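# Seat the loose gear on the gearbox's empty pin

## Task

Place the loose gear on the gearbox's free pin so that it meshes between the centre gear and the outer ring gear and rests flat and as low as the two gears already there. At no point may it drop more than about a finger's width, nor be let fall from higher than the tops of the gear pins. When it is above its pin, release it only after the pin has gone into the gear's bore and its teeth line up with the ring's. Afterwards, with the gripper empty, withdraw so the gripper ends up at least 11 cm away from the gears.

## Robot and tools

Robot: one six-joint arm (wxai_follower) with a two-finger parallel gripper. One number sets both fingers, which move equally. Cameras: cam_head_left, cam_head_right, cam_high, cam_low and cam_wrist, each 896x504 pixels; the wrist camera rides on the gripper.

Scene frame: origin on the table top under the arm's base, +z up, +x forward, +y to the left when facing along +x. The base may be slightly tilted relative to the table. The gripper's fingers point along its own +x and close along its own y. end_effector_position is the midpoint between the finger pads, roughly 3 to 4 cm short of the fingertips. The reported hand position can be a little off, especially when the arm is stretched out.

execute_actions takes "actions", a list holding at most one item, plus an optional "pictures" boolean (images come by default). Three forms:
- Empty list: nothing is commanded; the current state comes back.
- Motion: {"rows": [[...], ...], "steps": n}, with 1 to 15 rows and n from 1 to 15 (default 15). Each control step lasts 1/30 s and uses one row; if rows run out, the last row is held for the remaining steps.
- Wait: {"steps": n} with n up to 300 and no rows; it returns once n steps have passed since the previous result.
A refused call moves nothing.

Each row holds seven numbers for the single arm: six absolute joint target angles in radians, in the order waist, shoulder, elbow, wrist pitch, wrist yaw, wrist roll, followed by the gripper opening. These are targets to go to, not offsets, and they use the same values that Joint positions prints. Stated ranges: waist -3.054 to 3.054, shoulder 0.000 to 3.142, elbow 0.000 to 2.356, wrist pitch -1.571 to 1.571, wrist yaw -1.571 to 1.571, wrist roll -3.142 to 3.142. True limits can sit up to 0.010 rad either side. A call is rejected if a target exceeds a stated end by more than 0.010 rad and is further out than the joint's last reported angle; a target beyond the real end is clipped there, and the result may then say "joint sent to its limit" (possibly referring to an earlier action). No such message does not prove there is room left.

Opening: a unitless value from -1 to 1. +1 is fully open (pad gap 0.088 m); empty fingers touch at about -0.80, and going lower changes nothing. Closing fully takes at least about 0.5 s. To hold something, command an opening clearly below grip_measured (the measured opening on the same scale); the bigger the difference, the firmer the squeeze. Readings may carry a constant error of about 1 mm. Closing fast can squeeze too hard and even make the fingers spring open.

Motion limits: each step, a joint's sent target stays within a fixed lead of its measured angle (0.211 rad for waist, shoulder and elbow, 0.213 for wrist pitch, 0.267 for wrist yaw, 0.228 for wrist roll), and all targets are scaled back if they would move the gripper more than 70 mm from where it is measured. Big moves therefore take several calls. Friction can leave a joint short of its target, especially at long reach, and tiny changes may not happen at all, so read Joint positions after each move. Between calls the arm keeps heading to your last row until it nearly stops or a step is HELD; only a new action pushes it on.

Result lines: a state line with end_effector_position (m), end_effector_quat_wxyz and linear/angular velocities (m/s, rad/s) in the scene frame; Joint positions and Joint velocities (six joints in order, then finger gap in m and m/s); grip_measured. "joint command not followed" means a clearance check altered or blocked targets (mounting blocks and posts count as part of the arm). HELD marks steps where your row was partly or entirely not sent. A TORQUE FAULT happens when contact torque reaches a joint's load limit (waist 18.2, shoulder 22.5, elbow 22.4, wrist pitch 5.92, wrist yaw 5.9, wrist roll 5.54 N m, held weight included); the arm halts for 10 s and drops the rest of the call. MOTOR HOT appears from 50 °C; at 95 °C an OVER-TEMPERATURE FAULT holds the arm, and if it does not cool within 30 to 60 s power is cut and the arm goes limp, releasing the gripper.

zoom_image: {"camera": name, "region": [x0, y0, x1, y1]} in pixels of that camera's latest image, origin top-left, at most 504 by 504; gives a sharper close-up. show_instructions (no arguments) shows the reference pages. read_manual (optional "section", default "licences") returns licence text. finished_scene {"scene": number} ends the current scene irreversibly and reports success; the goal must still hold at that moment.

Cautions: the loose object may occasionally be nudged by something. Nothing may leave the table. Avoid dropping the gear, letting it slip, slamming or hitting things hard, and heavy pushing; lower the gear gently, align it with the pin and the meshing teeth before releasing, and open the fingers only when it is seated.

Each tool is called after "Call:" as name([rows], argument=value, ...), one row to a line, values as JSON.

Reference images:

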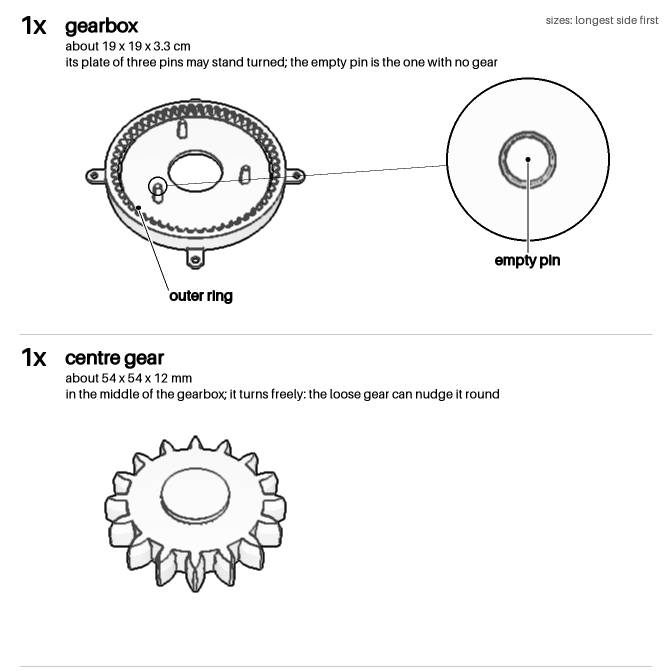

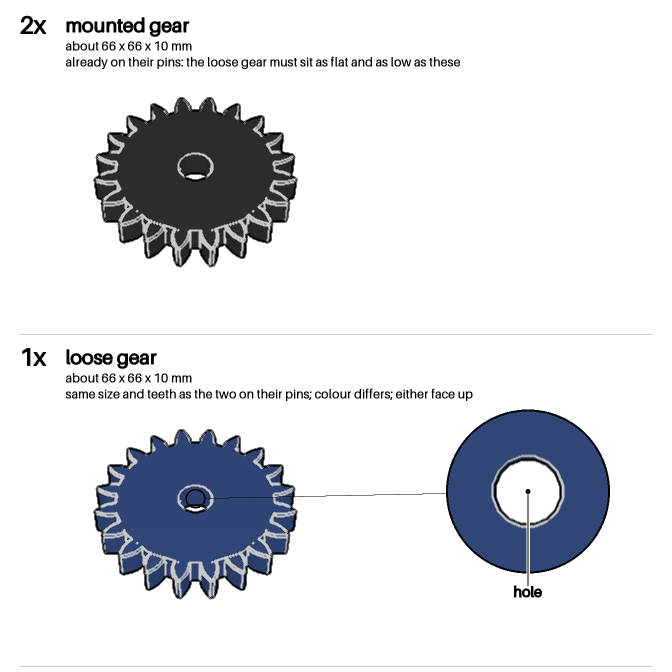

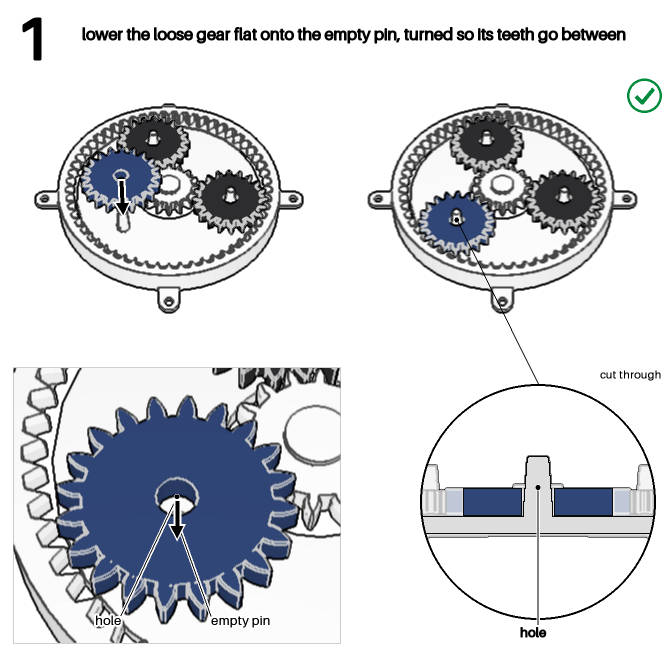

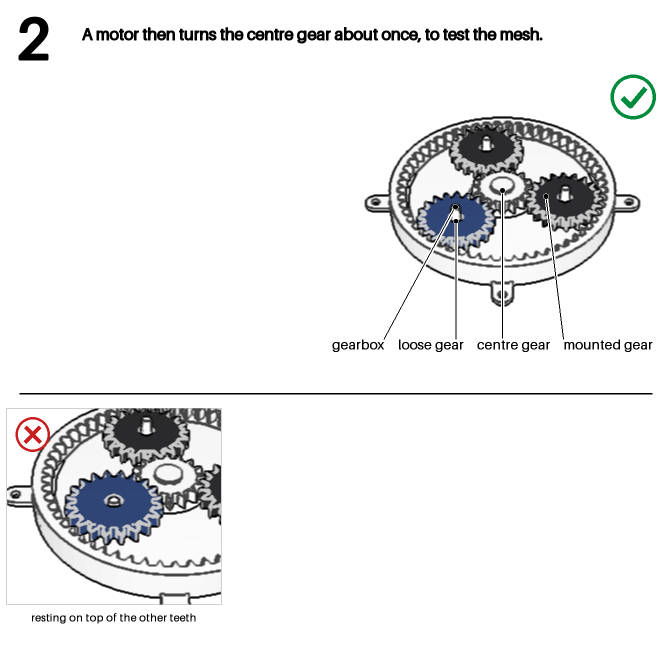

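## Session

Call:
execute_actions(actions=[])

Scene clock: 0.00 s of 4147.00 s.
end_effector_position=(+0.3227, +0.1928, +0.4292) grip_measured=+0.821 end_effector_quat_wxyz=(+0.935, -0.352, -0.028, -0.033) end_effector_velocity=(-0.000, -0.001, -0.002) end_effector_angular_velocity=(-0.036, +0.010, -0.004)
Joint positions: [-0.007  0.862  0.667  0.242 -0.003  0.01   0.079]
Joint velocities: [-0.002 -0.002 -0.002 -0.007 -0.007 -0.037 -0.   ]
Heat: hottest shoulder 30 °C (+0.0 °C/min).

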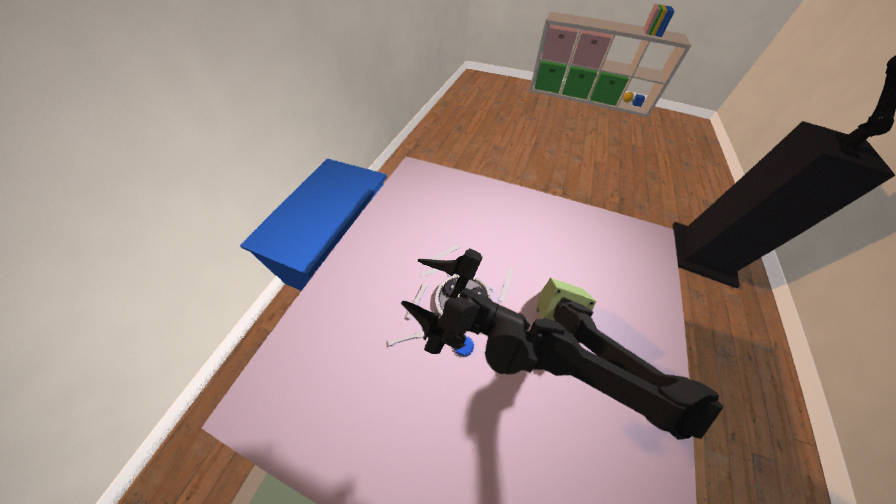

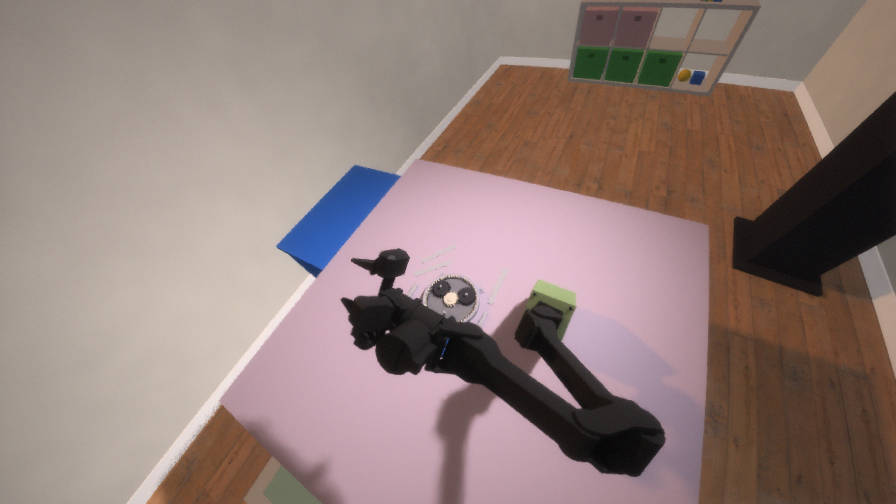

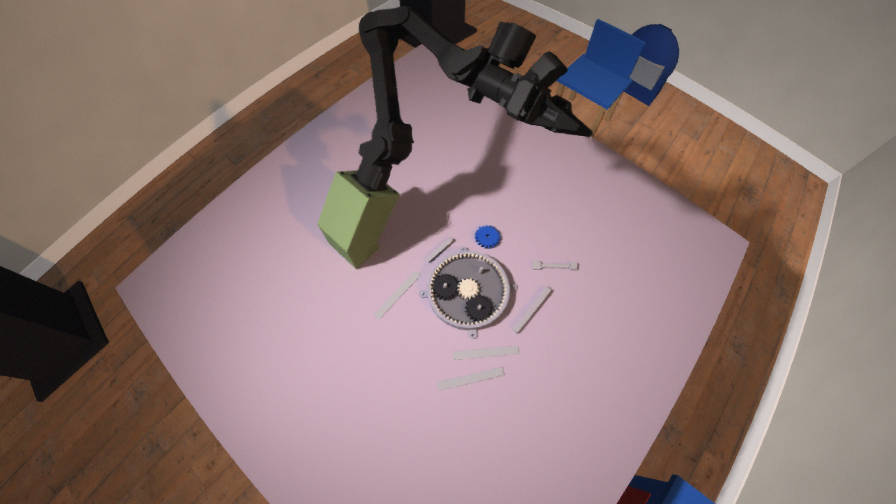

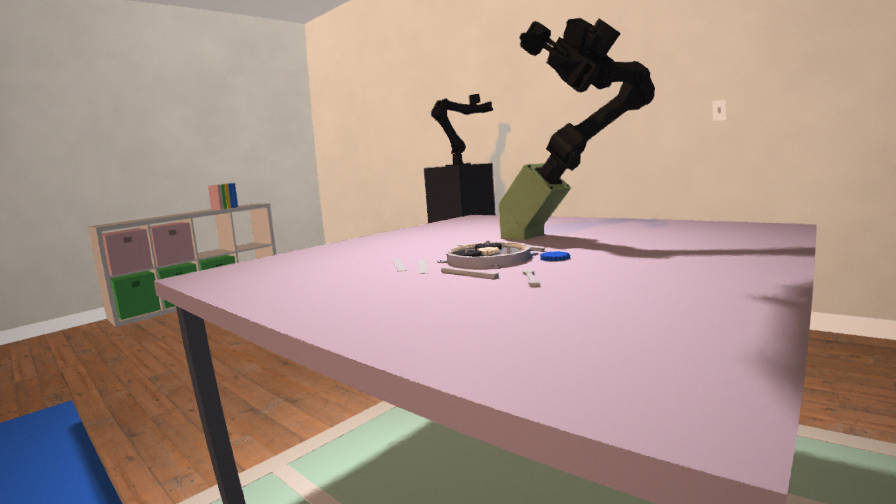

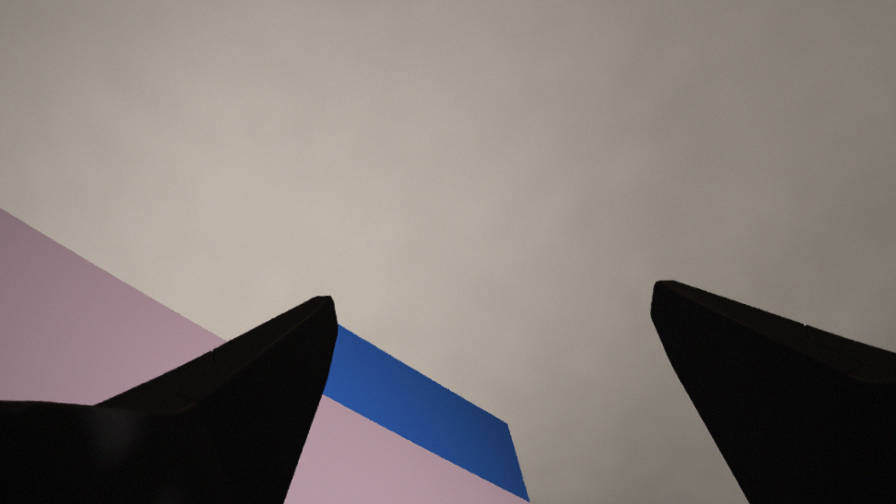

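Call:
execute_actions([
  {"rows":[[0.1,1.1,0.75,-0.2,-0.3,0,1],[0.2,1.3,0.8,-0.6,-0.5,0,1],[0.2,1.3,0.8,-0.6,-0.5,0,1],[0.2,1.3,0.8,-0.6,-0.5,0,1],[0.2,1.5,0.9,-0.84,-0.72,0,1]],"steps":15},
])

Call:
execute_actions([
  {"steps":30},
])

Scene clock: 27.93 s of 4147.00 s.
end_effector_position=(+0.3273, +0.1906, +0.1924) grip_measured=+0.981 end_effector_quat_wxyz=(+0.821, -0.186, +0.514, +0.163) end_effector_velocity=(-0.220, -0.257, -0.360) end_effector_angular_velocity=(+0.101, +2.072, -1.375)
Joint positions: [ 0.193  1.407  0.881 -0.362 -0.65   0.004  0.087]
Joint velocities: [ 0.037  0.955  0.002 -1.487 -0.491 -0.007  0.001]
Heat: hottest wrist pitch 32 °C (+4.3 °C/min).
Steps of this call (steps 1 to 190: nothing new was sent; then 21.10 s passed at rest; steps 191 to 205: all 15 steps of this action). Readings (joint positions):
191: [-0.003 0.875 0.674 0.221 -0.023 0.010]
192: [0.016 0.896 0.692 0.191 -0.065 0.010]
194: [0.072 0.959 0.724 0.127 -0.148 0.009]
198: [0.156 1.128 0.827 -0.048 -0.369 0.006]
205: the state above

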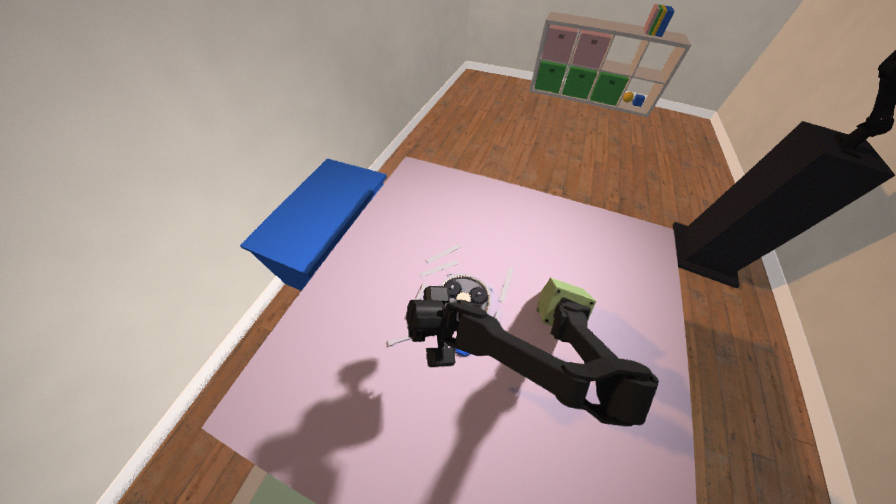

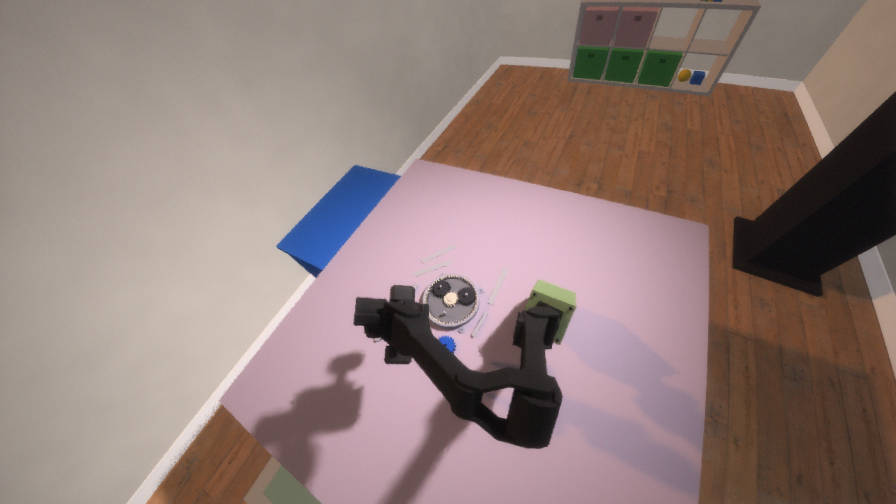

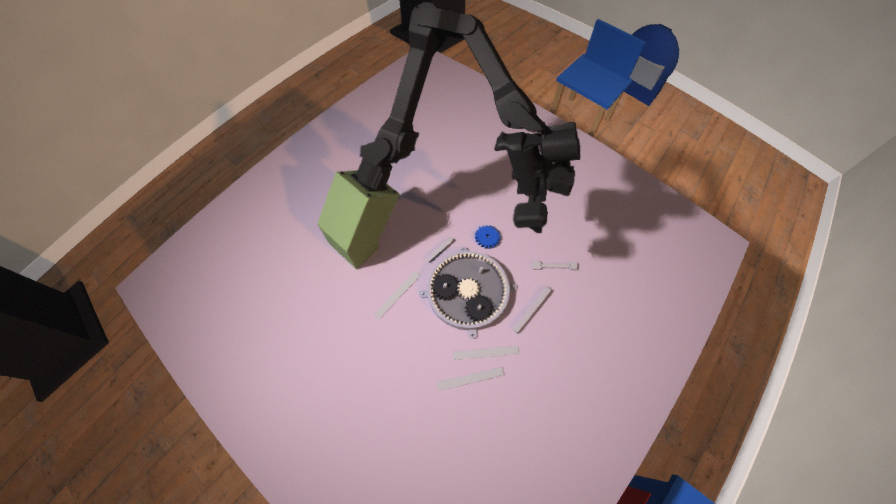

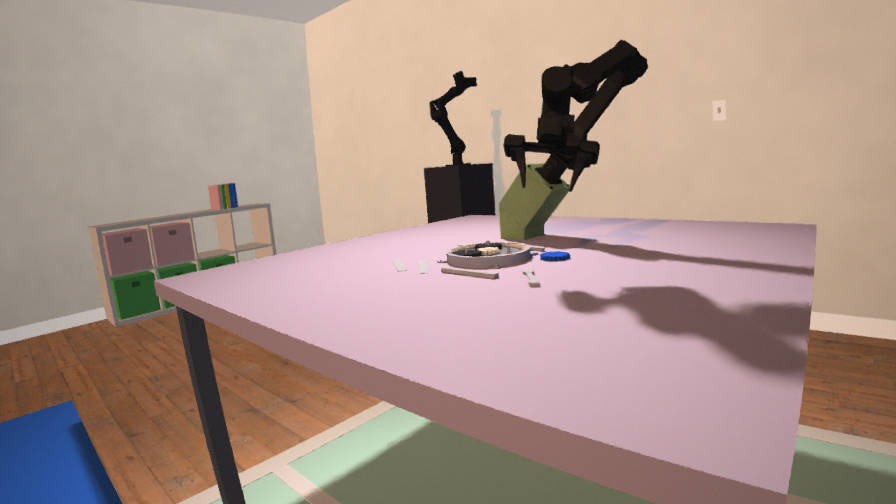

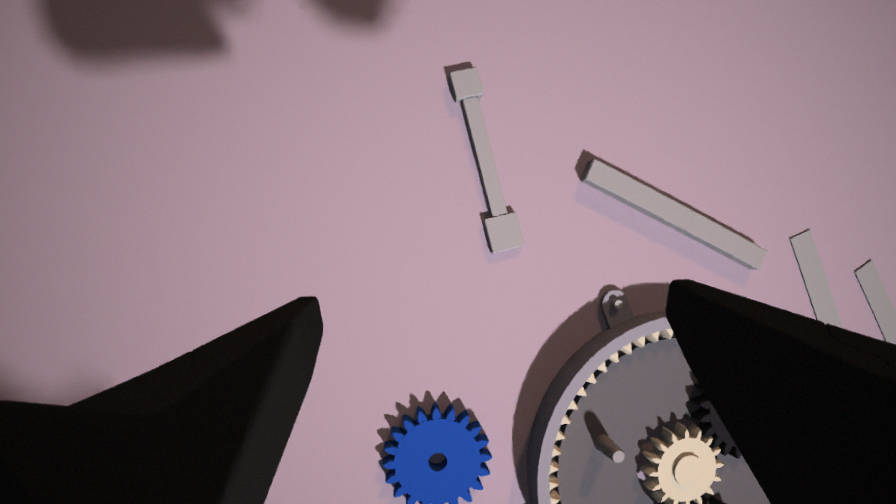

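Scene clock: 28.93 s of 4147.00 s.
end_effector_position=(+0.2470, +0.1589, +0.1568) grip_measured=+0.984 end_effector_quat_wxyz=(+0.707, -0.058, +0.702, +0.057) end_effector_velocity=(+0.002, +0.003, +0.000) end_effector_angular_velocity=(+0.023, -0.003, -0.004)
Joint positions: [ 0.198  1.491  0.891 -0.838 -0.716  0.004  0.087]
Joint velocities: [-0.002  0.002  0.002  0.007 -0.022  0.007  0.   ]
Heat: hottest wrist pitch 32 °C (+4.1 °C/min).
Steps of this call (steps 1 to 30: the robot went on to your last target). Readings (joint positions):
1: [0.194 1.434 0.881 -0.412 -0.665 0.004]
2: [0.195 1.454 0.882 -0.461 -0.676 0.004]
4: [0.196 1.474 0.882 -0.554 -0.693 0.004]
8: [0.198 1.483 0.888 -0.728 -0.709 0.004]
30: the state above

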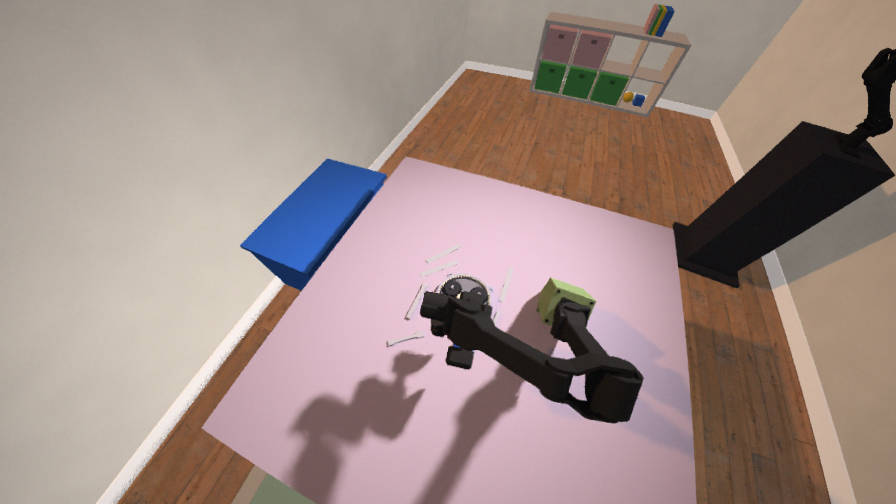

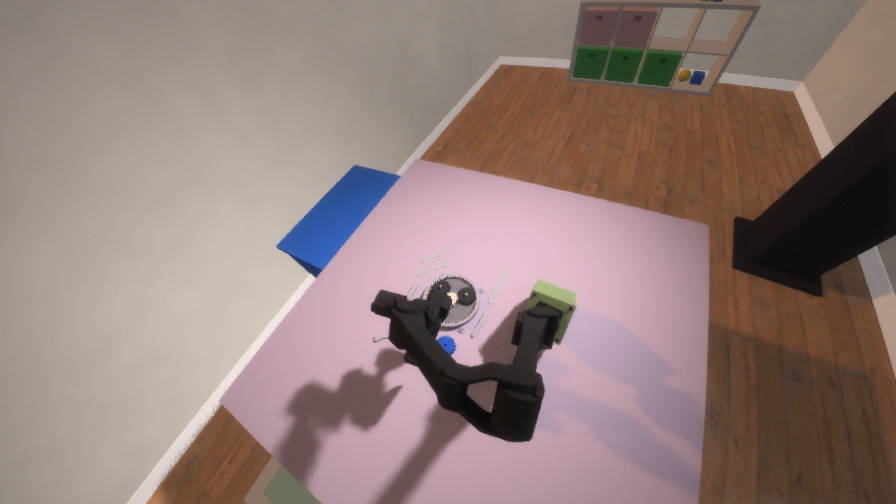

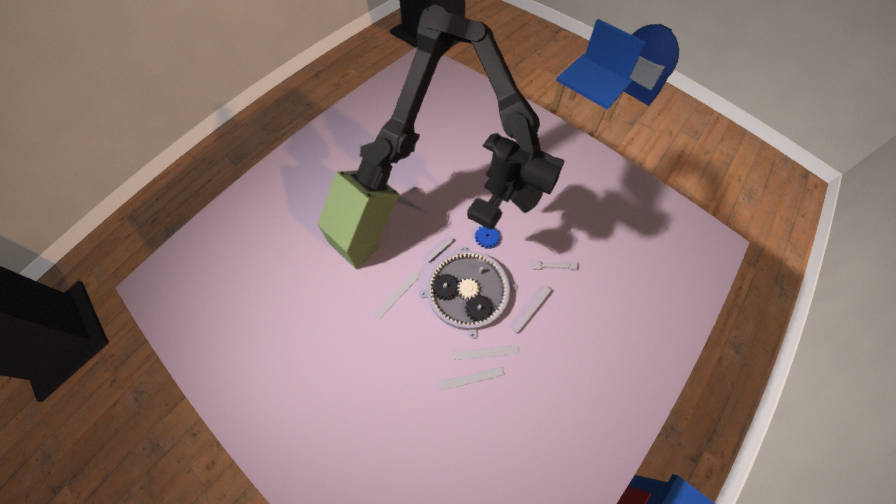

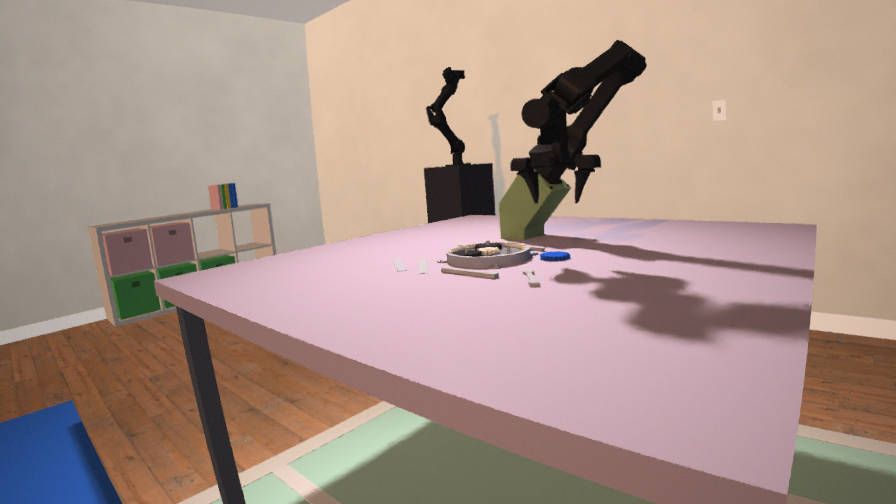

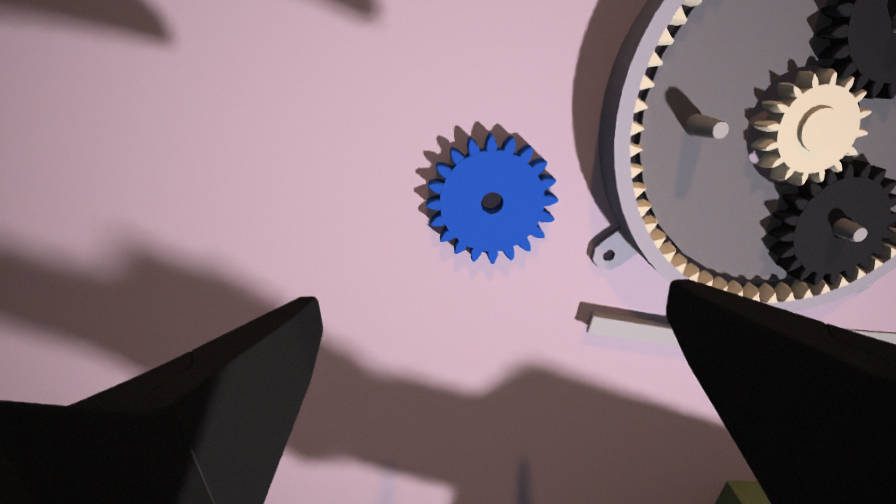

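Call:
execute_actions([
  {"rows":[[0.26,1.57,0.84,-0.65,-0.71,-0.5,1],[0.26,1.57,0.84,-0.65,-0.71,-0.5,1],[0.26,1.57,0.84,-0.65,-0.71,-0.5,1],[0.329,1.647,0.7755,-0.4615,-0.696,-1.57,1]],"steps":15},
])

Call:
execute_actions([
  {"steps":25},
])

Scene clock: 62.23 s of 4147.00 s.
end_effector_position=(+0.2568, +0.1501, +0.0940) grip_measured=+0.984 end_effector_quat_wxyz=(+0.614, -0.359, +0.604, +0.360) end_effector_velocity=(+0.009, +0.004, -0.007) end_effector_angular_velocity=(-0.006, -0.052, +1.563)
Joint positions: [ 0.324  1.634  0.785 -0.475 -0.7   -0.734  0.087]
Joint velocities: [ 0.022  0.012 -0.012  0.095  0.007 -1.502 -0.   ]
Heat: hottest elbow 32 °C (+2.0 °C/min).
Steps of this call (steps 1 to 15: the robot went on to your last target; steps 16 to 210: nothing new was sent; then 25.80 s passed at rest; steps 211 to 225: all 15 steps of this action). Readings (joint positions):
211: [0.202 1.498 0.887 -0.817 -0.717 -0.031]
212: [0.214 1.507 0.880 -0.769 -0.717 -0.086]
214: [0.240 1.540 0.865 -0.700 -0.715 -0.185]
218: [0.305 1.614 0.805 -0.550 -0.703 -0.385]
225: the state above

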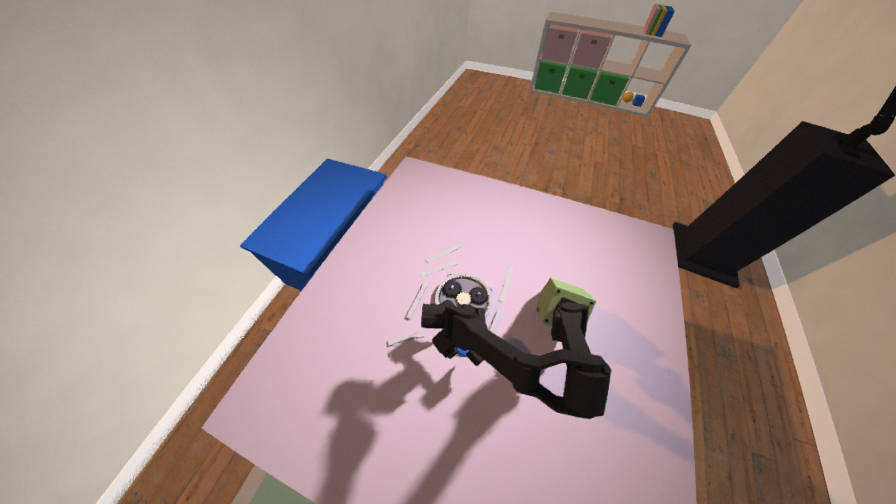

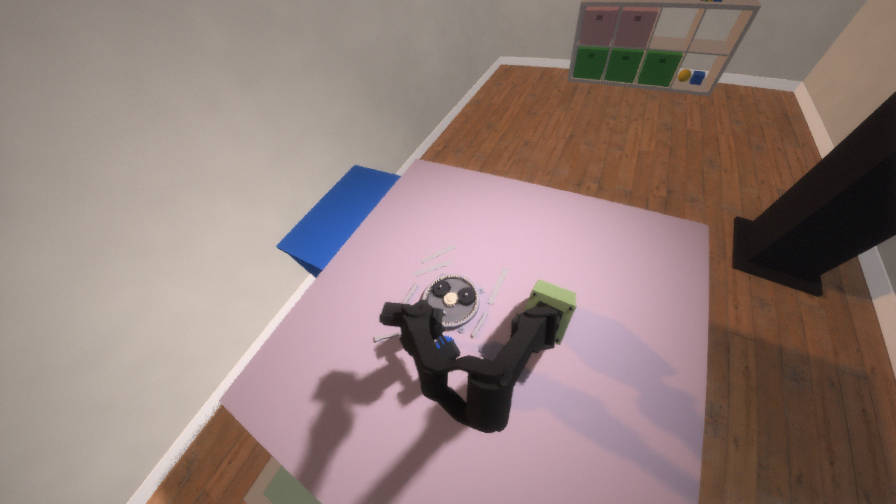

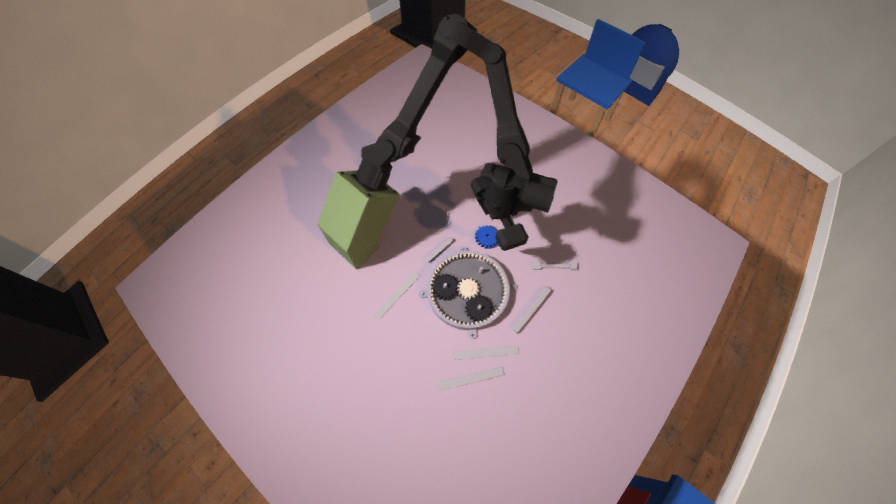

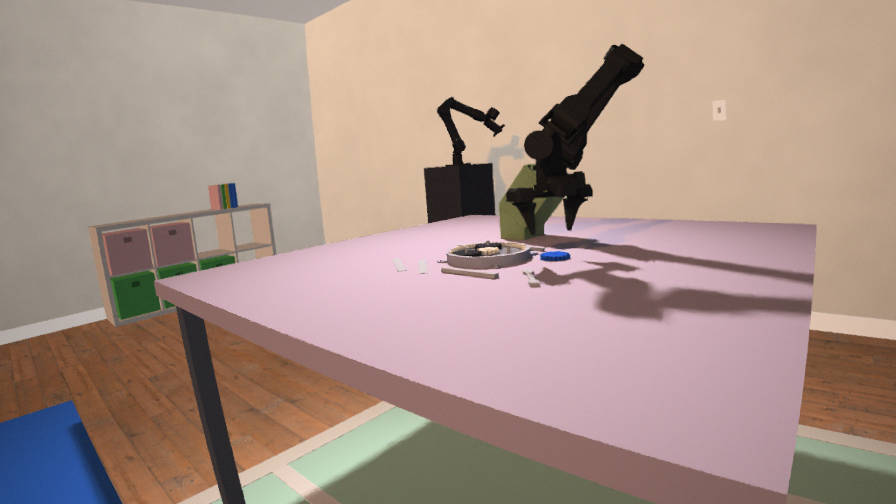

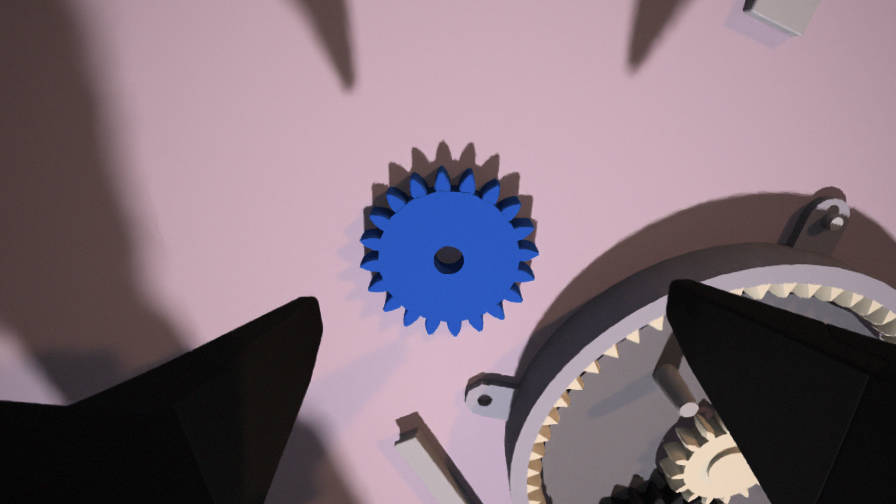

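Scene clock: 63.07 s of 4147.00 s.
end_effector_position=(+0.2569, +0.1497, +0.0922) grip_measured=+0.984 end_effector_quat_wxyz=(-0.417, +0.577, -0.407, -0.573) end_effector_velocity=(-0.002, +0.000, +0.001) end_effector_angular_velocity=(+0.004, +0.006, +0.060)
Joint positions: [ 0.327  1.637  0.781 -0.463 -0.699 -1.559  0.087]
Joint velocities: [-0.002 -0.002 -0.002 -0.007 -0.007 -0.066 -0.   ]
Heat: hottest elbow 32 °C (+2.0 °C/min).
Steps of this call (steps 1 to 25: the robot went on to your last target). Readings (joint positions):
1: [0.325 1.634 0.785 -0.472 -0.700 -0.784]
2: [0.325 1.635 0.784 -0.470 -0.700 -0.833]
4: [0.326 1.636 0.783 -0.467 -0.700 -0.933]
8: [0.327 1.637 0.782 -0.464 -0.699 -1.135]
25: the state above

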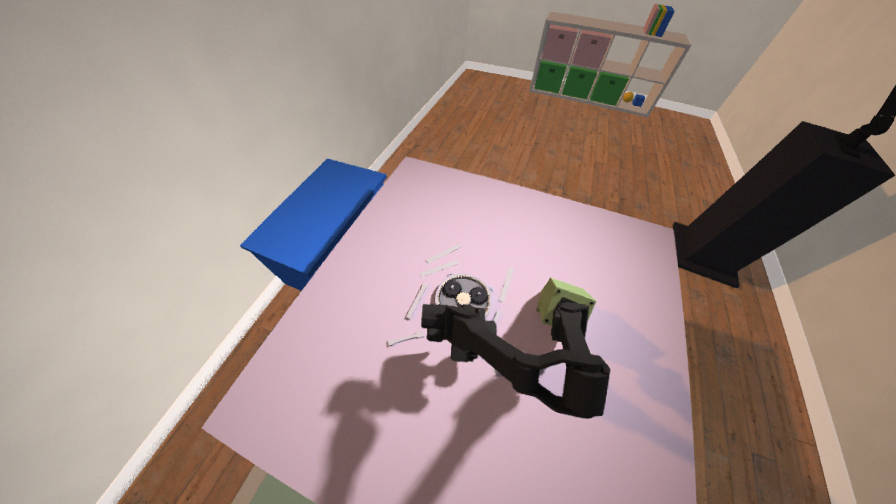

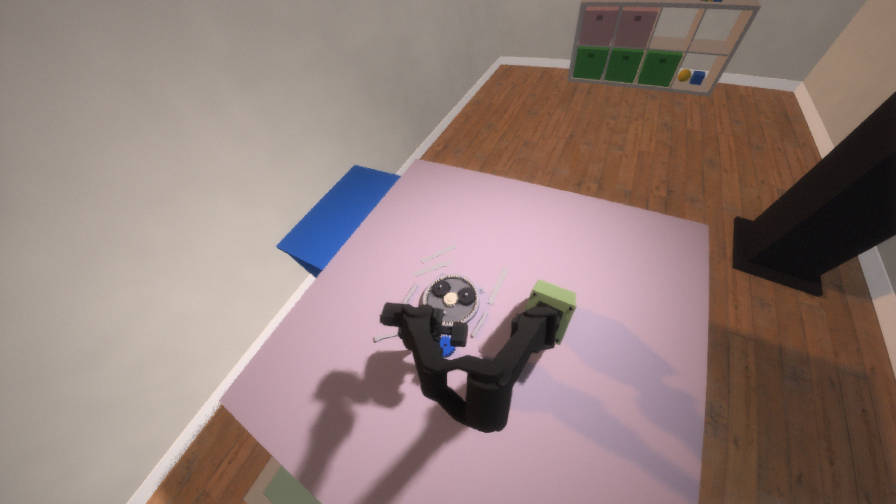

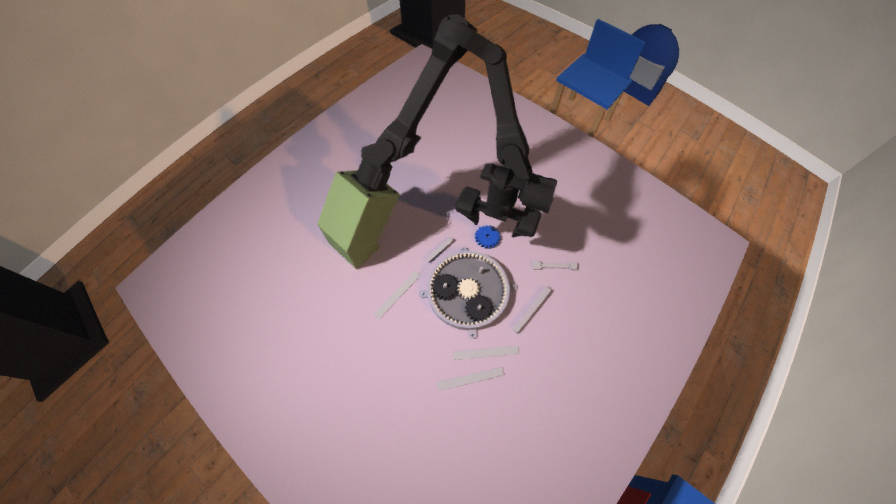

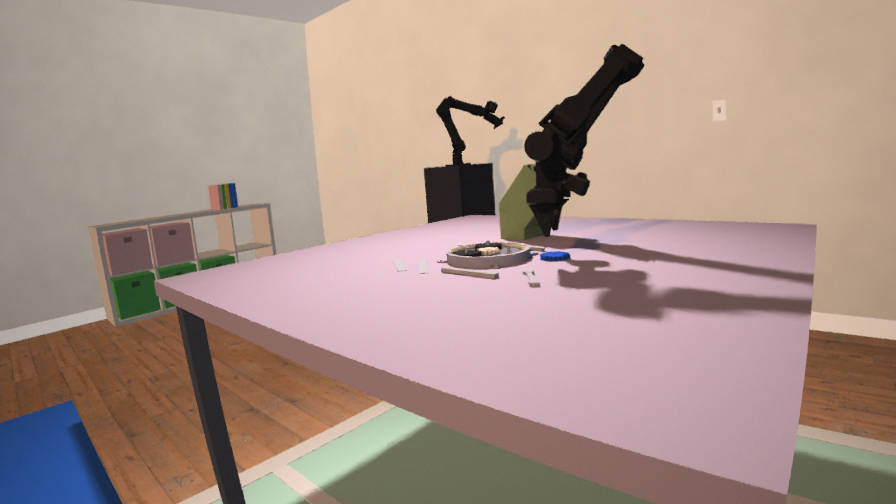

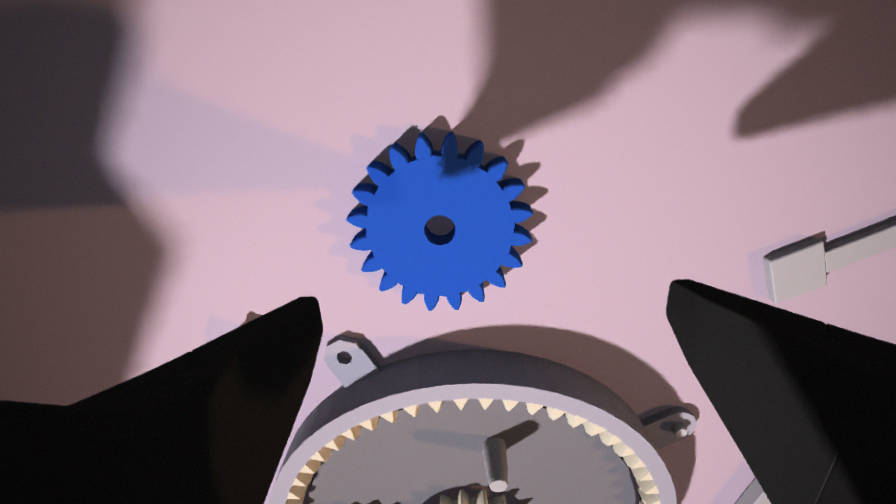

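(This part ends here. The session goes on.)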